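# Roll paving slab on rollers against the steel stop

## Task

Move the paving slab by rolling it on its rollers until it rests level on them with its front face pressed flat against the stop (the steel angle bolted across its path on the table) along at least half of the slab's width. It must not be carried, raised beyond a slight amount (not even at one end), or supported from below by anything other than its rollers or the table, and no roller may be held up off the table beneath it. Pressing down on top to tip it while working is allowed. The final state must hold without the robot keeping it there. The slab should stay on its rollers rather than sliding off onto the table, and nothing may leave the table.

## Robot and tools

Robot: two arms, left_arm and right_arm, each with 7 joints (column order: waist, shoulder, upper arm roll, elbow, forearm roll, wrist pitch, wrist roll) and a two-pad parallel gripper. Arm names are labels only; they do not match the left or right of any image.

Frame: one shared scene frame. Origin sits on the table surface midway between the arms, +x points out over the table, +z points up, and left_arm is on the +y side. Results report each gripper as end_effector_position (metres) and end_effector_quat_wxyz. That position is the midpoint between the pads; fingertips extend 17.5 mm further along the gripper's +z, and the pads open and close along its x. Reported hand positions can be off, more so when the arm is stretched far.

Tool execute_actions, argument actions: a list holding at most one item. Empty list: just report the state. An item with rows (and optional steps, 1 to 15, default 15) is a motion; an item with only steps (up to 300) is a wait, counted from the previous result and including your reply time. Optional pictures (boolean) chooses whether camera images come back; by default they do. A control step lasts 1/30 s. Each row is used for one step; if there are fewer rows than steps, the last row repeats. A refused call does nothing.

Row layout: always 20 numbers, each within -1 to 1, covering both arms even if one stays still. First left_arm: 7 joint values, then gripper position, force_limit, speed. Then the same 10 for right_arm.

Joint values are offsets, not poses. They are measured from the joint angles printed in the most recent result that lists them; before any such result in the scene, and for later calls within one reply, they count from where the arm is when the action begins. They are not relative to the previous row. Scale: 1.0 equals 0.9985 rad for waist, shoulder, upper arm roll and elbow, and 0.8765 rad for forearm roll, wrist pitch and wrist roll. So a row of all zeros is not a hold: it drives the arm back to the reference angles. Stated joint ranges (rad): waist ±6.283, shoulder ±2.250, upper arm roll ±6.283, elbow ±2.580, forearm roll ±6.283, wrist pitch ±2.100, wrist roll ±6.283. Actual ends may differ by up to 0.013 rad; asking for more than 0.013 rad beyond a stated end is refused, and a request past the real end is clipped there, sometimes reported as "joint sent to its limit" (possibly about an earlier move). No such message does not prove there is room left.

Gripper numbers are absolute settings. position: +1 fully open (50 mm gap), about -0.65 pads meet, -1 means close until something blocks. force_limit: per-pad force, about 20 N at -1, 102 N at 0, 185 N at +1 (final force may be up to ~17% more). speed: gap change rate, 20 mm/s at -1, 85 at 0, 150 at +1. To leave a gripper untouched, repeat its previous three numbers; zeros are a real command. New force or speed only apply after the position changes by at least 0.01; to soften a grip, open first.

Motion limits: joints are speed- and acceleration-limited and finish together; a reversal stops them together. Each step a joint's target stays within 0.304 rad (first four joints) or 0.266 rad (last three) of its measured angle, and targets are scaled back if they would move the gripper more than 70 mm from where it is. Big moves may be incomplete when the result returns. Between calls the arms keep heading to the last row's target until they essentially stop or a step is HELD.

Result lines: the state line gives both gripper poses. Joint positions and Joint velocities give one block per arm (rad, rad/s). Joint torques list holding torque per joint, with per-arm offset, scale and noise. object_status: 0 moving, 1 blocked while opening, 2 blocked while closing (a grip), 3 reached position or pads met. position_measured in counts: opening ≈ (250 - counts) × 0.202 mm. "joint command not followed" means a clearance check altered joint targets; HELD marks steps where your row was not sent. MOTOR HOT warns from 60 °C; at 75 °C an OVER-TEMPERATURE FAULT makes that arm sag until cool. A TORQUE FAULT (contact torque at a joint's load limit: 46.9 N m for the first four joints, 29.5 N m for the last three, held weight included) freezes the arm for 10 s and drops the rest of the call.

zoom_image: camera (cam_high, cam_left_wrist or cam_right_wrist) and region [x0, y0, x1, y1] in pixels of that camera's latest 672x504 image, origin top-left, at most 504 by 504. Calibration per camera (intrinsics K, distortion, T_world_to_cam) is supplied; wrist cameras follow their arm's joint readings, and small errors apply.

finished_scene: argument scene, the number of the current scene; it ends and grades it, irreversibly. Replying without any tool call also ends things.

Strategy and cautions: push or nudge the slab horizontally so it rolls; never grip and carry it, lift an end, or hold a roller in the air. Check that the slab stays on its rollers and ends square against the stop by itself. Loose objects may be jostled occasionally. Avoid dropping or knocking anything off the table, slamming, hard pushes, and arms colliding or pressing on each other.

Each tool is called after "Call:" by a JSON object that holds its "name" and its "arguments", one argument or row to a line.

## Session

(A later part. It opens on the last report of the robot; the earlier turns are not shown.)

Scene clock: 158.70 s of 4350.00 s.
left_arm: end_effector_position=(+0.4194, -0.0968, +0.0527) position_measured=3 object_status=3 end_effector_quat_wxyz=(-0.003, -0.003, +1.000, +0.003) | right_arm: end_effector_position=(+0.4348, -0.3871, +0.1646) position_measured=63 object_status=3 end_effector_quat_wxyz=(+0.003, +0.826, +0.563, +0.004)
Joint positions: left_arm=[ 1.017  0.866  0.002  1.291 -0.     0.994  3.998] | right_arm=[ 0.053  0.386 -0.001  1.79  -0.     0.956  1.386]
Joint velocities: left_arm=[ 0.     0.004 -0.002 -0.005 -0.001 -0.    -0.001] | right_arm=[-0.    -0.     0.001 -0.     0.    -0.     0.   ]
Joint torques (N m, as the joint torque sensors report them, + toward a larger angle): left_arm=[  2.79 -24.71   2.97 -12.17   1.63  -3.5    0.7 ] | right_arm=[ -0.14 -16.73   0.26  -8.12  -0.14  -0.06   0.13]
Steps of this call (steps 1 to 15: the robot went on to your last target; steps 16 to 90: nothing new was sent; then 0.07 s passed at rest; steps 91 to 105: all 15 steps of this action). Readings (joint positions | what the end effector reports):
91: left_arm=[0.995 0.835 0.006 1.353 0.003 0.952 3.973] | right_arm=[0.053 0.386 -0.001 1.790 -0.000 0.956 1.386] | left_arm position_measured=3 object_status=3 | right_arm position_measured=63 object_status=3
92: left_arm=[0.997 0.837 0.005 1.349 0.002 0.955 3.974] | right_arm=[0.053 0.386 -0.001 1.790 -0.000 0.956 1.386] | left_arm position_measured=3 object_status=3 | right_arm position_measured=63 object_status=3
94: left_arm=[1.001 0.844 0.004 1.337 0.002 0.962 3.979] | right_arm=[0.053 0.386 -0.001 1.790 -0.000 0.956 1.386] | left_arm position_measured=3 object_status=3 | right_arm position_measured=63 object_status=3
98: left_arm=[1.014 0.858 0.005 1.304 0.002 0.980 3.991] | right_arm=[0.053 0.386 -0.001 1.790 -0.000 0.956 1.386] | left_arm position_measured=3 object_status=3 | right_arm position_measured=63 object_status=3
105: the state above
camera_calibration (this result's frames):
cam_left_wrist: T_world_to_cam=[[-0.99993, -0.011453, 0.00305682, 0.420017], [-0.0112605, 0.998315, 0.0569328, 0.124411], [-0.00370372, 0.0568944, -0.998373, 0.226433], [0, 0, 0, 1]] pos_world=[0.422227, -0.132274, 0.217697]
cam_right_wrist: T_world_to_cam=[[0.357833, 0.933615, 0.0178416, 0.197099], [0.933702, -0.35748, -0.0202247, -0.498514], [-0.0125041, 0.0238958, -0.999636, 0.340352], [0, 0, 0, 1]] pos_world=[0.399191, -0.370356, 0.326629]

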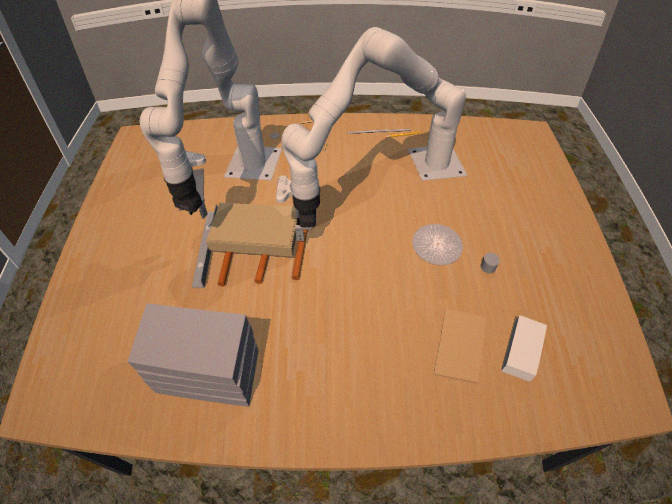

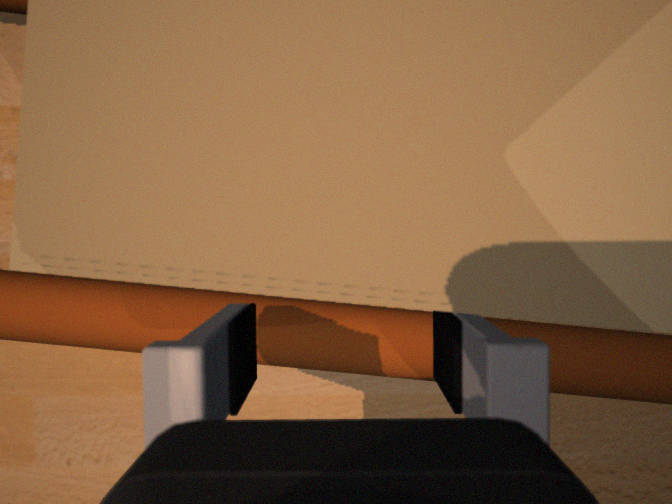

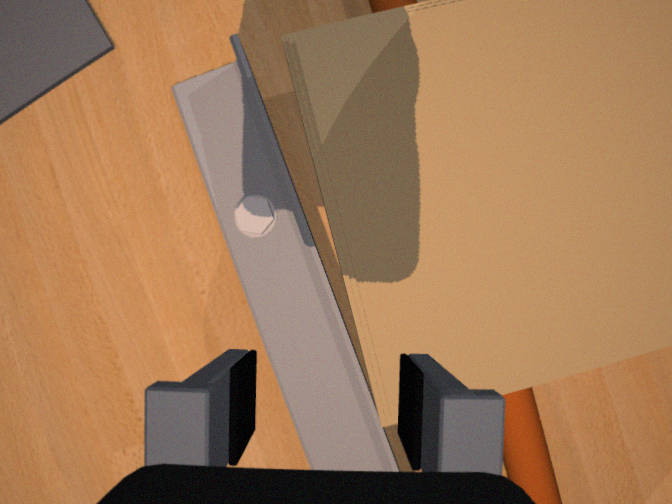

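Call:
{"name": "execute_actions", "arguments": {
  "actions": [
    {"rows":[[0.01,0,0,0,0,-0.004,0.005,1,-0.2,0.5,0,0,0,0,0,0,0,0.6,0.2,1],[0.015,-0.003,0,0.005,0,-0.008,0.01,1,-0.2,0.5,0,0,0,0,0,0,0,0.6,0.2,1],[0.02,-0.006,0,0.011,0,-0.012,0.016,1,-0.2,0.5,0,0,0,0,0,0,0,0.6,0.2,1],[0.025,-0.009,0,0.017,0,-0.016,0.022,1,-0.2,0.5,0,0,0,0,0,0,0,0.6,0.2,1],[0.03,-0.012,0,0.023,0,-0.02,0.028,1,-0.2,0.5,0,0,0,0,0,0,0,0.6,0.2,1],[0.035,-0.015,0,0.029,0,-0.024,0.034,1,-0.2,0.5,0,0,0,0,0,0,0,0.6,0.2,1],[0.041,-0.018,0,0.035,0,-0.028,0.04,1,-0.2,0.5,0,0,0,0,0,0,0,0.6,0.2,1],[0.046,-0.02,0,0.041,0,-0.033,0.045,1,-0.2,0.5,0,0,0,0,0,0,0,0.6,0.2,1]],"steps":15}
  ]
}}

Scene clock: 164.27 s of 4350.00 s.
left_arm: end_effector_position=(+0.3992, -0.1008, +0.0521) position_measured=3 object_status=3 end_effector_quat_wxyz=(+0.001, -0.003, +1.000, +0.005) | right_arm: end_effector_position=(+0.4348, -0.3871, +0.1646) position_measured=63 object_status=3 end_effector_quat_wxyz=(+0.003, +0.826, +0.563, +0.004)
Joint positions: left_arm=[ 1.056  0.847 -0.004  1.334 -0.005  0.968  4.037] | right_arm=[ 0.053  0.386 -0.001  1.79  -0.     0.956  1.386]
Joint velocities: left_arm=[ 0.005 -0.001 -0.005  0.002 -0.001 -0.003 -0.   ] | right_arm=[-0.    -0.     0.     0.    -0.     0.001 -0.   ]
Joint torques (N m, as the joint torque sensors report them, + toward a larger angle): left_arm=[  4.71 -25.12   5.19 -10.4    2.05  -1.78   0.15] | right_arm=[ -0.05 -16.74  -0.14  -8.04  -0.08  -0.02   0.09]
Steps of this call (steps 1 to 15: the robot went on to your last target; steps 16 to 90: nothing new was sent; then 2.07 s passed at rest; steps 91 to 105: all 15 steps of this action). Readings (joint positions | what the end effector reports):
91: left_arm=[1.018 0.866 0.001 1.291 -0.001 0.994 3.998] | right_arm=[0.053 0.386 -0.001 1.790 -0.000 0.956 1.386] | left_arm position_measured=3 object_status=3 | right_arm position_measured=63 object_status=3
92: left_arm=[1.022 0.865 -0.001 1.293 -0.003 0.992 4.000] | right_arm=[0.053 0.386 -0.001 1.790 -0.000 0.956 1.386] | left_arm position_measured=3 object_status=3 | right_arm position_measured=63 object_status=3
94: left_arm=[1.029 0.861 -0.004 1.301 -0.005 0.988 4.008] | right_arm=[0.053 0.386 -0.001 1.790 -0.000 0.956 1.386] | left_arm position_measured=3 object_status=3 | right_arm position_measured=63 object_status=3
98: left_arm=[1.047 0.851 -0.006 1.323 -0.007 0.975 4.028] | right_arm=[0.053 0.386 -0.001 1.790 -0.000 0.956 1.386] | left_arm position_measured=3 object_status=3 | right_arm position_measured=63 object_status=3
105: the state above
camera_calibration (this result's frames):
cam_left_wrist: T_world_to_cam=[[-0.999913, -0.012422, -0.00454434, 0.40004], [-0.0126777, 0.998032, 0.0614129, 0.128496], [0.00377252, 0.0614651, -0.998102, 0.223527], [0, 0, 0, 1]] pos_world=[0.400791, -0.137013, 0.217029]
cam_right_wrist: T_world_to_cam=[[0.357834, 0.933615, 0.0178419, 0.197099], [0.933702, -0.35748, -0.0202219, -0.498516], [-0.0125014, 0.0238951, -0.999636, 0.34035], [0, 0, 0, 1]] pos_world=[0.399192, -0.370357, 0.326629]

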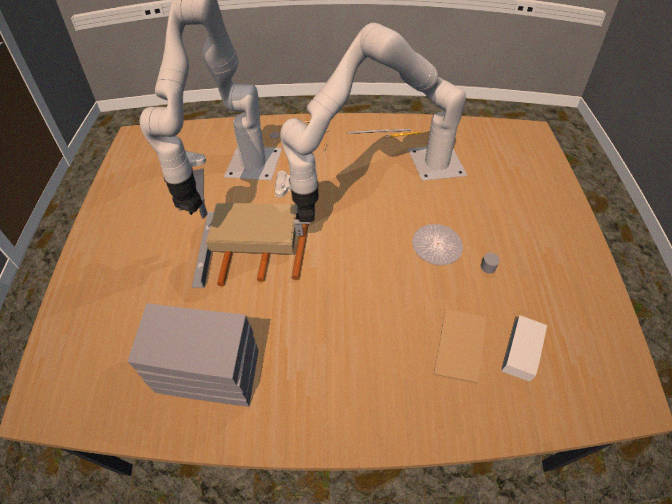

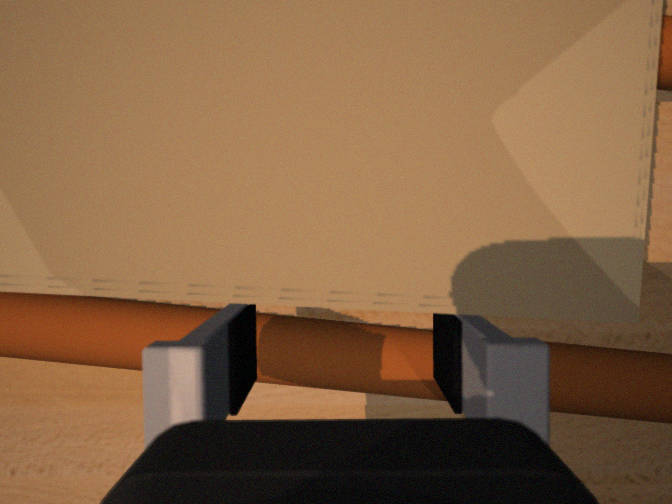

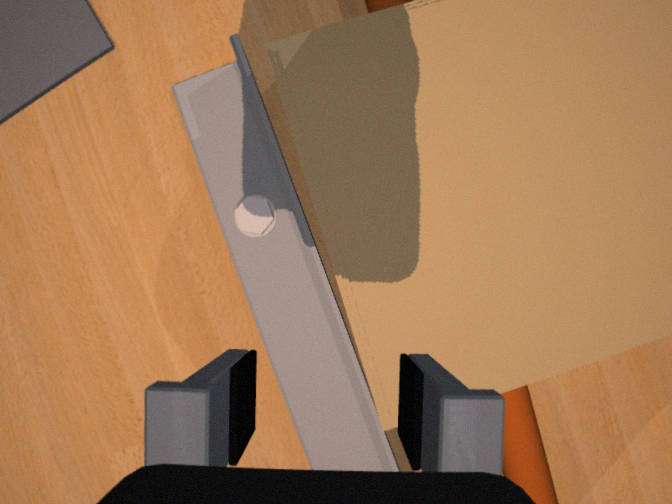

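Call:
{"name": "execute_actions", "arguments": {
  "actions": [
    {"rows":[[0.01,-0.001,0,-0.002,0,-0.003,0.005,1,-0.2,0.5,0,0,0,0,0,0,0,0.6,0.2,1],[0.014,-0.003,0,0.002,0,-0.006,0.01,1,-0.2,0.5,0,0,0,0,0,0,0,0.6,0.2,1],[0.018,-0.005,0,0.006,0,-0.009,0.016,1,-0.2,0.5,0,0,0,0,0,0,0,0.6,0.2,1],[0.022,-0.007,0,0.01,0,-0.012,0.022,1,-0.2,0.5,0,0,0,0,0,0,0,0.6,0.2,1],[0.026,-0.009,0,0.015,0,-0.015,0.028,1,-0.2,0.5,0,0,0,0,0,0,0,0.6,0.2,1],[0.032,-0.012,0,0.023,0,-0.019,0.038,1,-0.2,0.5,0,0,0,0,0,0,0,0.6,0.2,1]],"steps":15}
  ]
}}

Scene clock: 167.57 s of 4350.00 s.
left_arm: end_effector_position=(+0.3874, -0.1019, +0.0516) position_measured=3 object_status=3 end_effector_quat_wxyz=(+0.004, -0.008, +1.000, +0.008) | right_arm: end_effector_position=(+0.4348, -0.3871, +0.1646) position_measured=63 object_status=3 end_effector_quat_wxyz=(+0.003, +0.826, +0.563, +0.004)
Joint positions: left_arm=[ 1.082  0.836 -0.01   1.36  -0.01   0.954  4.07 ] | right_arm=[ 0.053  0.386 -0.001  1.79  -0.     0.956  1.386]
Joint velocities: left_arm=[ 0.002 -0.    -0.002 -0.    -0.    -0.001  0.   ] | right_arm=[ 0.  0. -0.  0. -0.  0. -0.]
Joint torques (N m, as the joint torque sensors report them, + toward a larger angle): left_arm=[  4.83 -25.04   4.57 -10.11   2.14  -1.56   0.17] | right_arm=[  0.09 -17.04  -0.09  -7.9   -0.07  -0.13   0.3 ]
Steps of this call (steps 1 to 15: the robot went on to your last target; steps 16 to 84: nothing new was sent; steps 85 to 99: all 15 steps of this action). Readings (joint positions | what the end effector reports):
85: left_arm=[1.057 0.847 -0.005 1.334 -0.006 0.968 4.037] | right_arm=[0.053 0.386 -0.001 1.790 -0.000 0.956 1.386] | left_arm position_measured=3 object_status=3 | right_arm position_measured=63 object_status=3
86: left_arm=[1.060 0.846 -0.007 1.335 -0.007 0.967 4.040] | right_arm=[0.053 0.386 -0.001 1.790 -0.000 0.956 1.386] | left_arm position_measured=3 object_status=3 | right_arm position_measured=63 object_status=3
88: left_arm=[1.067 0.843 -0.010 1.341 -0.010 0.964 4.048] | right_arm=[0.053 0.386 -0.001 1.790 -0.000 0.956 1.386] | left_arm position_measured=3 object_status=3 | right_arm position_measured=63 object_status=3
92: left_arm=[1.080 0.837 -0.011 1.358 -0.010 0.956 4.068] | right_arm=[0.053 0.386 -0.001 1.790 -0.000 0.956 1.386] | left_arm position_measured=3 object_status=3 | right_arm position_measured=63 object_status=3
99: the state above
camera_calibration (this result's frames):
cam_left_wrist: T_world_to_cam=[[-0.999724, -0.0208398, -0.0108122, 0.387614], [-0.0215198, 0.997511, 0.0671459, 0.13255], [0.00938595, 0.0673601, -0.997685, 0.221557], [0, 0, 0, 1]] pos_world=[0.38828, -0.139067, 0.216334]
cam_right_wrist: T_world_to_cam=[[0.357834, 0.933615, 0.0178419, 0.197098], [0.933702, -0.357481, -0.0202192, -0.498518], [-0.0124988, 0.0238942, -0.999636, 0.340349], [0, 0, 0, 1]] pos_world=[0.399193, -0.370357, 0.326629]

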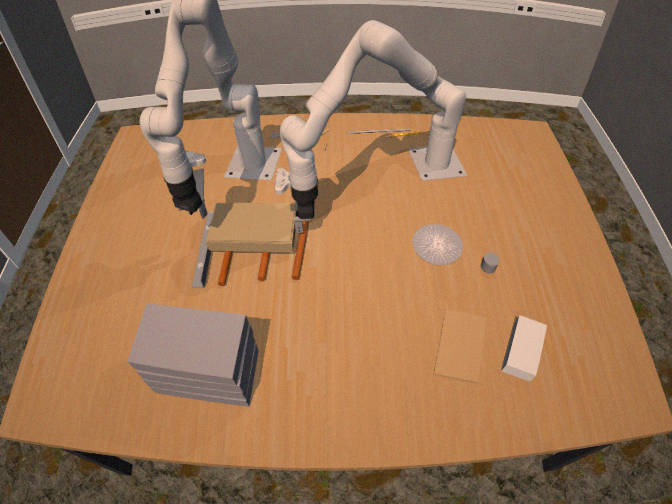

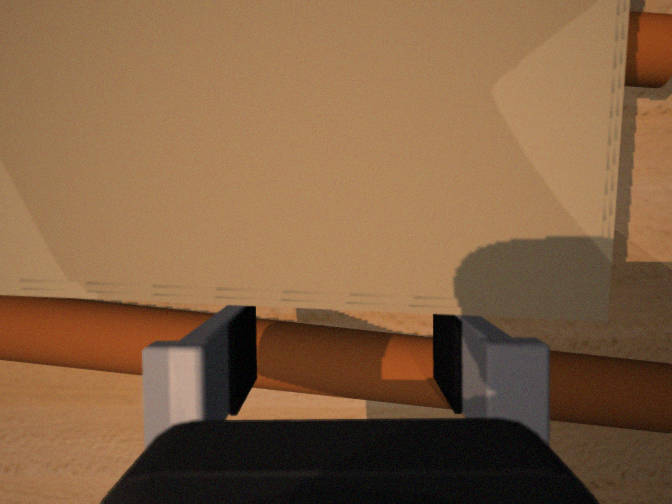

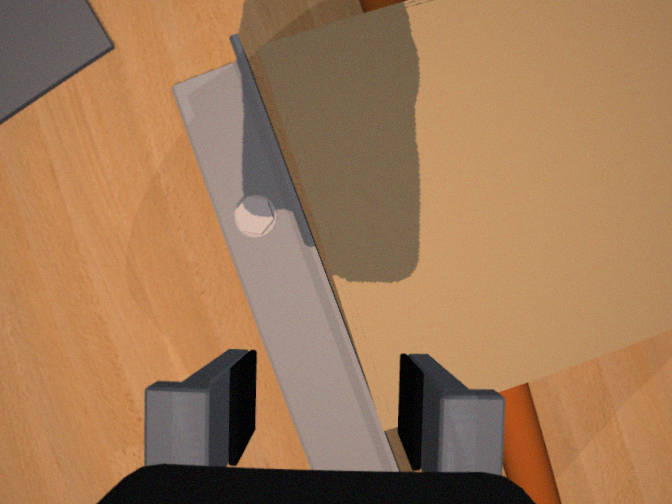

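Call:
{"name": "zoom_image", "arguments": {
  "camera": "cam_right_wrist",
  "region": [200, 0, 480, 280]
}}

Call:
{"name": "zoom_image", "arguments": {
  "camera": "cam_high",
  "region": [170, 180, 330, 300]
}}

Region (200, 0, 480, 280) of cam_right_wrist's 672x504 image, scaled by 1.800.

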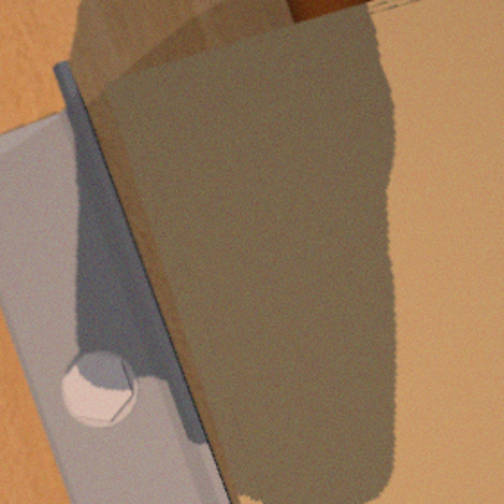

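Region (170, 180, 330, 300) of cam_high's 672x504 image, scaled by 3.150, with more detail than that image has; it fills the top 378 rows of this view, and the rest is white.

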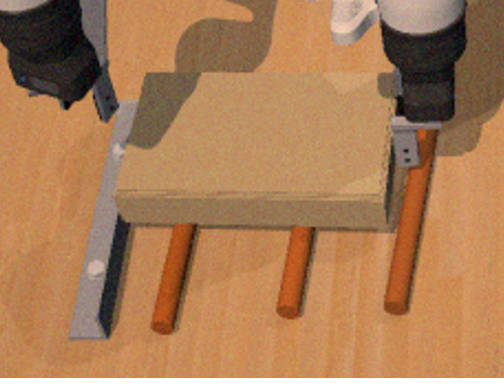

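Call:
{"name": "execute_actions", "arguments": {
  "actions": [
    {"rows":[[0.008,-0.001,0.01,-0.003,0.011,-0.003,0.004,1,-0.2,0.5,0,0,0,0,0,0,0,0.6,0.2,1],[0.011,-0.003,0.01,0.002,0.011,-0.006,0.007,1,-0.2,0.5,0,0,0,0,0,0,0,0.6,0.2,1],[0.014,-0.005,0.01,0.006,0.011,-0.009,0.01,1,-0.2,0.5,0,0,0,0,0,0,0,0.6,0.2,1],[0.017,-0.007,0.01,0.01,0.011,-0.012,0.013,1,-0.2,0.5,0,0,0,0,0,0,0,0.6,0.2,1],[0.02,-0.01,0.01,0.015,0.011,-0.015,0.016,1,-0.2,0.5,0,0,0,0,0,0,0,0.6,0.2,1],[0.024,-0.013,0.01,0.021,0.011,-0.019,0.02,1,-0.2,0.5,0,0,0,0,0,0,0,0.6,0.2,1]],"steps":15}
  ]
}}

Call:
{"name": "zoom_image", "arguments": {
  "camera": "cam_right_wrist",
  "region": [200, 0, 480, 280]
}}

Scene clock: 176.33 s of 4350.00 s.
left_arm: end_effector_position=(+0.3720, -0.1069, +0.0522) position_measured=3 object_status=3 end_effector_quat_wxyz=(+0.001, -0.007, +1.000, +0.005) | right_arm: end_effector_position=(+0.4348, -0.3871, +0.1646) position_measured=63 object_status=3 end_effector_quat_wxyz=(+0.003, +0.826, +0.563, +0.004)
Joint positions: left_arm=[ 1.101  0.824 -0.005  1.384 -0.004  0.94   4.087] | right_arm=[ 0.053  0.386 -0.001  1.79  -0.     0.956  1.386]
Joint velocities: left_arm=[ 0.002 -0.    -0.001  0.001 -0.    -0.001  0.   ] | right_arm=[0.    0.    0.001 0.    0.    0.    0.   ]
Joint torques (N m, as the joint torque sensors report them, + toward a larger angle): left_arm=[  3.96 -25.38   3.86 -10.37   1.62  -1.34   0.07] | right_arm=[ -0.18 -16.7   -0.09  -8.25  -0.02  -0.11   0.12]
Steps of this call (steps 1 to 15: the robot went on to your last target; steps 16 to 90: nothing new was sent; then 5.27 s passed at rest; steps 91 to 105: all 15 steps of this action). Readings (joint positions | what the end effector reports):
91: left_arm=[1.083 0.836 -0.010 1.360 -0.009 0.954 4.070] | right_arm=[0.053 0.386 -0.001 1.790 -0.000 0.956 1.386] | left_arm position_measured=3 object_status=3 | right_arm position_measured=63 object_status=3
92: left_arm=[1.084 0.835 -0.010 1.361 -0.008 0.954 4.072] | right_arm=[0.053 0.386 -0.001 1.790 -0.000 0.956 1.386] | left_arm position_measured=3 object_status=3 | right_arm position_measured=63 object_status=3
94: left_arm=[1.089 0.833 -0.008 1.367 -0.006 0.951 4.077] | right_arm=[0.053 0.386 -0.001 1.790 -0.000 0.956 1.386] | left_arm position_measured=3 object_status=3 | right_arm position_measured=63 object_status=3
98: left_arm=[1.100 0.825 -0.005 1.382 -0.004 0.941 4.086] | right_arm=[0.053 0.386 -0.001 1.790 -0.000 0.956 1.386] | left_arm position_measured=3 object_status=3 | right_arm position_measured=63 object_status=3
105: the state above
camera_calibration (this result's frames):
cam_left_wrist: T_world_to_cam=[[-0.999807, -0.018986, -0.00512775, 0.372069], [-0.0192617, 0.997981, 0.0605202, 0.136695], [0.00396835, 0.0606073, -0.998154, 0.223893], [0, 0, 0, 1]] pos_world=[0.373741, -0.142924, 0.217114]
cam_right_wrist: T_world_to_cam=[[0.357833, 0.933615, 0.0178424, 0.197098], [0.933702, -0.35748, -0.0202162, -0.498521], [-0.0124958, 0.0238935, -0.999636, 0.340348], [0, 0, 0, 1]] pos_world=[0.399194, -0.370357, 0.326629]

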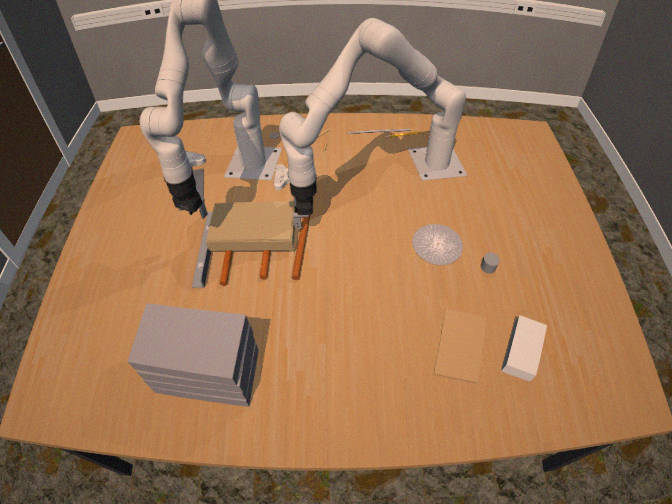

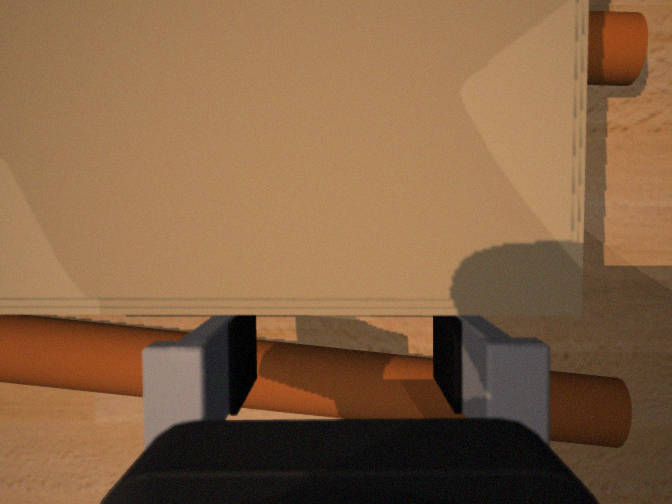

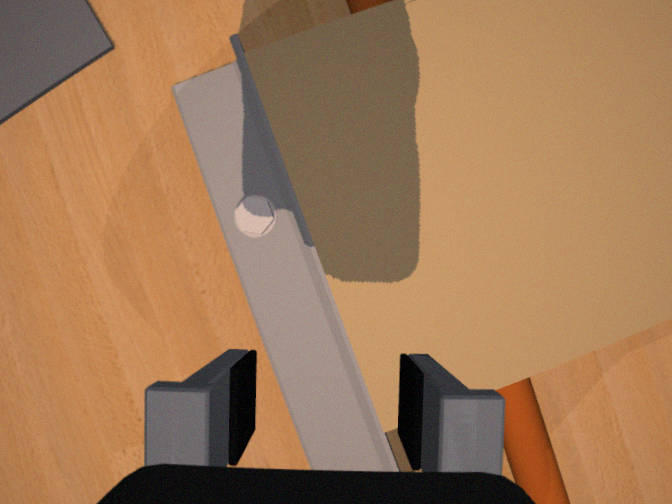

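Region (200, 0, 480, 280) of cam_right_wrist's 672x504 image, scaled by 1.800.

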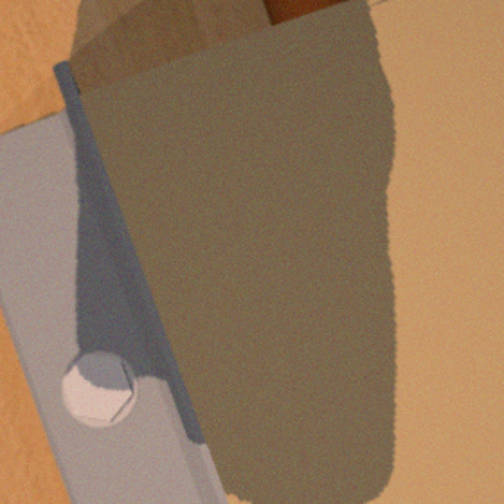

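Call:
{"name": "execute_actions", "arguments": {
  "actions": [
    {"rows":[[-0.005,-0.008,0.005,0.015,0.004,-0.01,-0.006,1,-0.2,0.5,0,0,0,0,0,0,0,0.6,0.2,1],[-0.012,-0.016,0.005,0.033,0.004,-0.02,-0.014,1,-0.2,0.5,0,0,0,0,0,0,0,0.6,0.2,1],[-0.02,-0.028,0.005,0.055,0.004,-0.033,-0.024,1,-0.2,0.5,0,0,0,0,0,0,0,0.6,0.2,1]],"steps":15}
  ]
}}

Call:
{"name": "execute_actions", "arguments": {
  "actions": [
    {"rows":[[0,-0.09,0,-0.04,0,0.15,0,1,-0.2,0.5,0,0,0,0,0,0,0,0.6,0.2,1]],"steps":15}
  ]
}}

Call:
{"name": "zoom_image", "arguments": {
  "camera": "cam_right_wrist",
  "region": [170, 0, 670, 500]
}}

Call:
{"name": "zoom_image", "arguments": {
  "camera": "cam_high",
  "region": [170, 180, 330, 300]
}}

Scene clock: 179.00 s of 4350.00 s.
left_arm: end_effector_position=(+0.3704, -0.0927, +0.0540) position_measured=3 object_status=3 end_effector_quat_wxyz=(-0.001, -0.006, +1.000, +0.002) | right_arm: end_effector_position=(+0.4348, -0.3871, +0.1646) position_measured=63 object_status=3 end_effector_quat_wxyz=(+0.003, +0.826, +0.563, +0.004)
Joint positions: left_arm=[ 1.082  0.797 -0.     1.439 -0.     0.911  4.066] | right_arm=[ 0.053  0.386 -0.001  1.79  -0.     0.956  1.386]
Joint velocities: left_arm=[-0.001 -0.003 -0.001  0.    -0.001  0.001 -0.001] | right_arm=[ 0.  0. -0. -0. -0.  0. -0.]
Joint torques (N m, as the joint torque sensors report them, + toward a larger angle): left_arm=[ -0.1  -23.58   0.02  -7.57  -0.12  -0.06   0.02] | right_arm=[  0.22 -16.94   0.16  -7.98  -0.06  -0.15   0.13]
Steps of this call (steps 1 to 15: the robot went on to your last target; steps 16 to 65: nothing new was sent; steps 66 to 80: all 15 steps of this action). Readings (joint positions | what the end effector reports):
66: left_arm=[1.101 0.824 -0.005 1.385 -0.004 0.939 4.087] | right_arm=[0.053 0.386 -0.001 1.790 -0.000 0.956 1.386] | left_arm position_measured=3 object_status=3 | right_arm position_measured=63 object_status=3
67: left_arm=[1.098 0.821 -0.003 1.390 -0.002 0.936 4.086] | right_arm=[0.053 0.386 -0.001 1.790 -0.000 0.956 1.386] | left_arm position_measured=3 object_status=3 | right_arm position_measured=63 object_status=3
69: left_arm=[1.089 0.809 0.000 1.413 -0.000 0.925 4.077] | right_arm=[0.053 0.386 -0.001 1.790 -0.000 0.956 1.386] | left_arm position_measured=3 object_status=3 | right_arm position_measured=63 object_status=3
73: left_arm=[1.082 0.798 -0.001 1.437 -0.001 0.912 4.066] | right_arm=[0.053 0.386 -0.001 1.790 -0.000 0.956 1.386] | left_arm position_measured=3 object_status=3 | right_arm position_measured=63 object_status=3
80: the state above
camera_calibration (this result's frames):
cam_left_wrist: T_world_to_cam=[[-0.999864, -0.0164911, -0.00076491, 0.370746], [-0.0165081, 0.998333, 0.0552969, 0.121741], [-0.00014827, 0.055302, -0.99847, 0.225891], [0, 0, 0, 1]] pos_world=[0.372738, -0.127916, 0.219097]
cam_right_wrist: T_world_to_cam=[[0.357833, 0.933615, 0.0178428, 0.197098], [0.933702, -0.35748, -0.0202131, -0.498523], [-0.0124928, 0.0238927, -0.999636, 0.340346], [0, 0, 0, 1]] pos_world=[0.399195, -0.370358, 0.326629]

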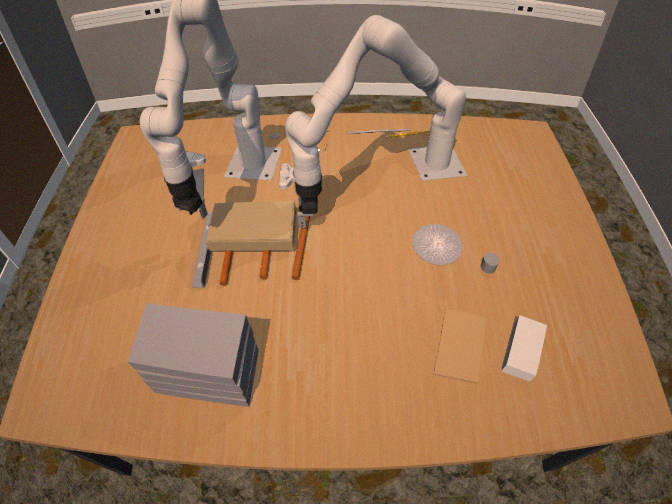

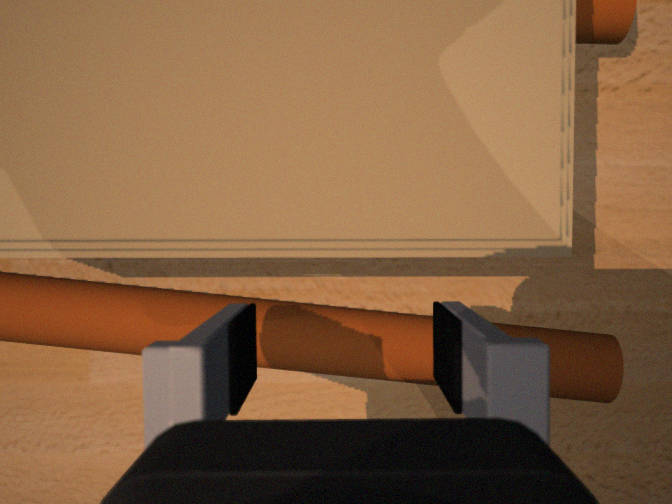

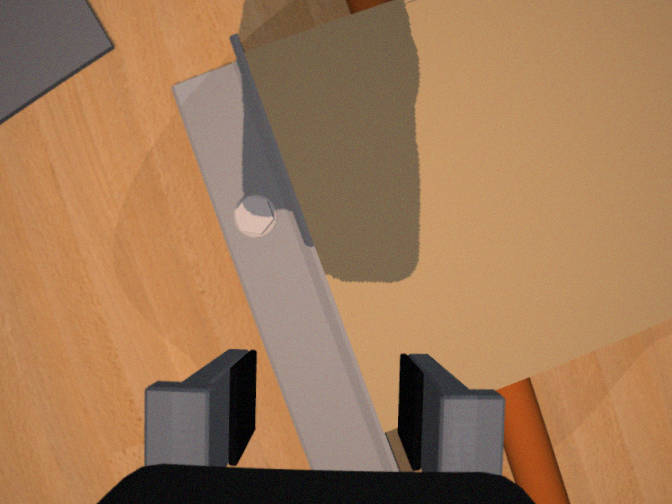

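Scene clock: 179.50 s of 4350.00 s.
left_arm: end_effector_position=(+0.3672, -0.0886, +0.1132) position_measured=3 object_status=3 end_effector_quat_wxyz=(-0.002, -0.006, +1.000, +0.003) | right_arm: end_effector_position=(+0.4348, -0.3871, +0.1646) position_measured=63 object_status=3 end_effector_quat_wxyz=(+0.003, +0.826, +0.563, +0.004)
Joint positions: left_arm=[ 1.082  0.707 -0.     1.399 -0.     1.043  4.066] | right_arm=[ 0.053  0.386 -0.001  1.79  -0.     0.956  1.386]
Joint velocities: left_arm=[-0.    -0.005  0.     0.    -0.001 -0.001  0.   ] | right_arm=[ 0.     0.     0.001  0.     0.    -0.    -0.   ]
Joint torques (N m, as the joint torque sensors report them, + toward a larger angle): left_arm=[  0.06 -22.68   0.4   -8.26  -0.01  -0.12   0.1 ] | right_arm=[ -0.01 -16.8   -0.29  -8.27  -0.09  -0.1    0.18]
Steps of this call (steps 1 to 15: all 15 steps of this action). Readings (joint positions | what the end effector reports):
1: left_arm=[1.082 0.795 -0.000 1.438 -0.000 0.912 4.066] | right_arm=[0.053 0.386 -0.001 1.790 -0.000 0.956 1.386] | left_arm position_measured=3 object_status=3 | right_arm position_measured=63 object_status=3
2: left_arm=[1.082 0.790 -0.000 1.436 -0.000 0.920 4.066] | right_arm=[0.053 0.386 -0.001 1.790 -0.000 0.956 1.386] | left_arm position_measured=3 object_status=3 | right_arm position_measured=63 object_status=3
4: left_arm=[1.082 0.761 -0.000 1.424 -0.000 0.960 4.066] | right_arm=[0.053 0.386 -0.001 1.790 -0.000 0.956 1.386] | left_arm position_measured=3 object_status=3 | right_arm position_measured=63 object_status=3
8: left_arm=[1.082 0.710 0.000 1.398 -0.000 1.039 4.066] | right_arm=[0.053 0.386 -0.001 1.790 -0.000 0.956 1.386] | left_arm position_measured=3 object_status=3 | right_arm position_measured=63 object_status=3
15: the state above
camera_calibration (this result's frames):
cam_left_wrist: T_world_to_cam=[[-0.999863, -0.0165294, 0.000491096, 0.367534], [-0.0164745, 0.998236, 0.0570343, 0.114071], [-0.00143297, 0.0570184, -0.998372, 0.285357], [0, 0, 0, 1]] pos_world=[0.369772, -0.124065, 0.278206]
cam_right_wrist: T_world_to_cam=[[0.357833, 0.933615, 0.0178431, 0.197098], [0.933702, -0.35748, -0.0202103, -0.498525], [-0.0124901, 0.023892, -0.999637, 0.340345], [0, 0, 0, 1]] pos_world=[0.399196, -0.370358, 0.326629]

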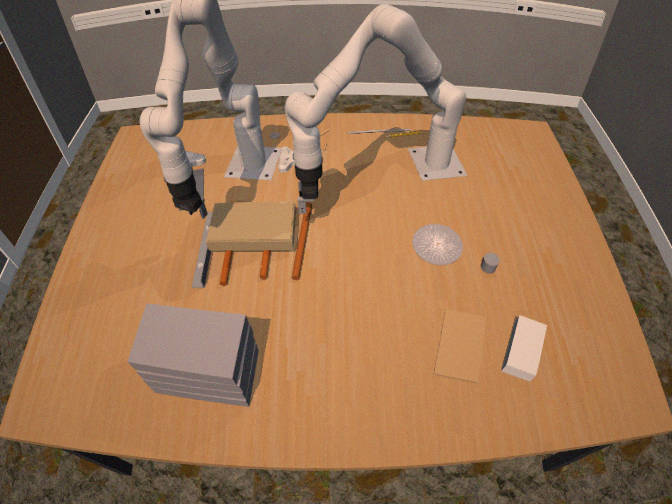

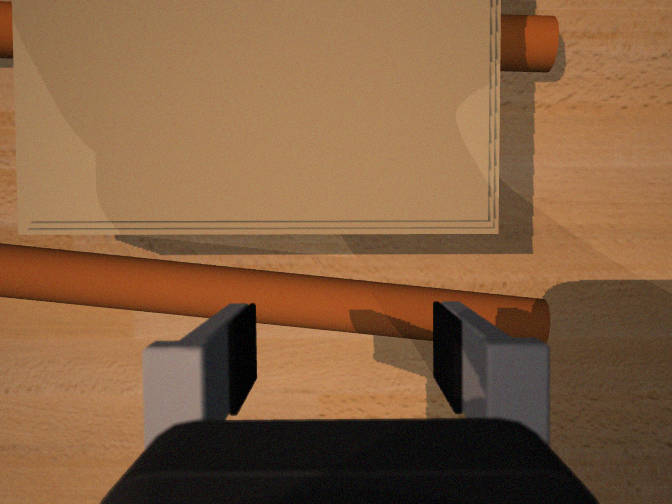

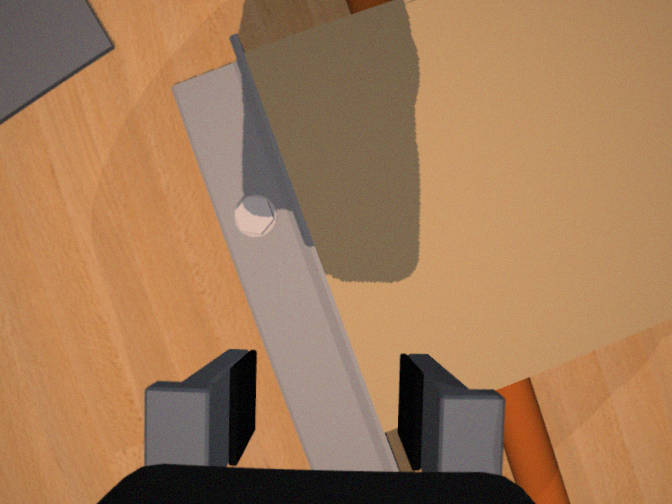

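Region (170, 0, 670, 500) of cam_right_wrist's 672x504 image, scaled by 1.008.

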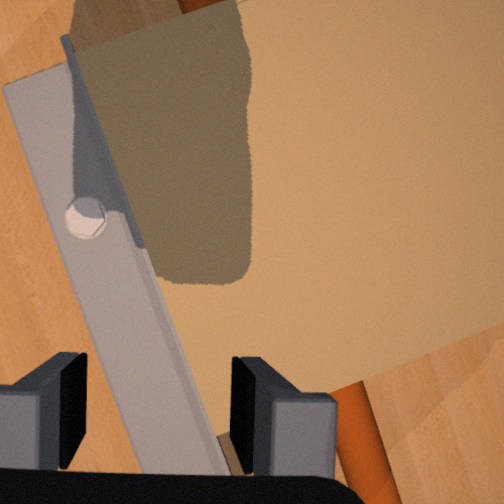

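Region (170, 180, 330, 300) of cam_high's 672x504 image, scaled by 3.150, with more detail than that image has; it fills the top 378 rows of this view, and the rest is white.

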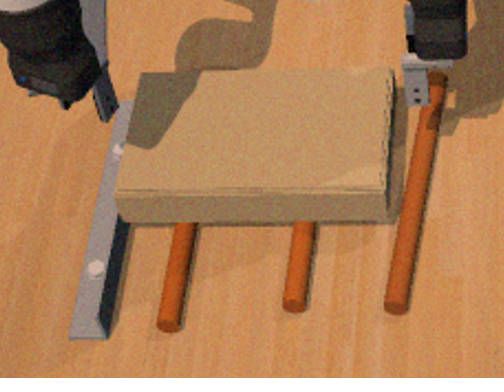

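Slab stays flush against the stop, level on two rollers straddling its centre.

Call:
{"name": "finished_scene", "arguments": {
  "scene": 2
}}

The scene is finished: the task was done.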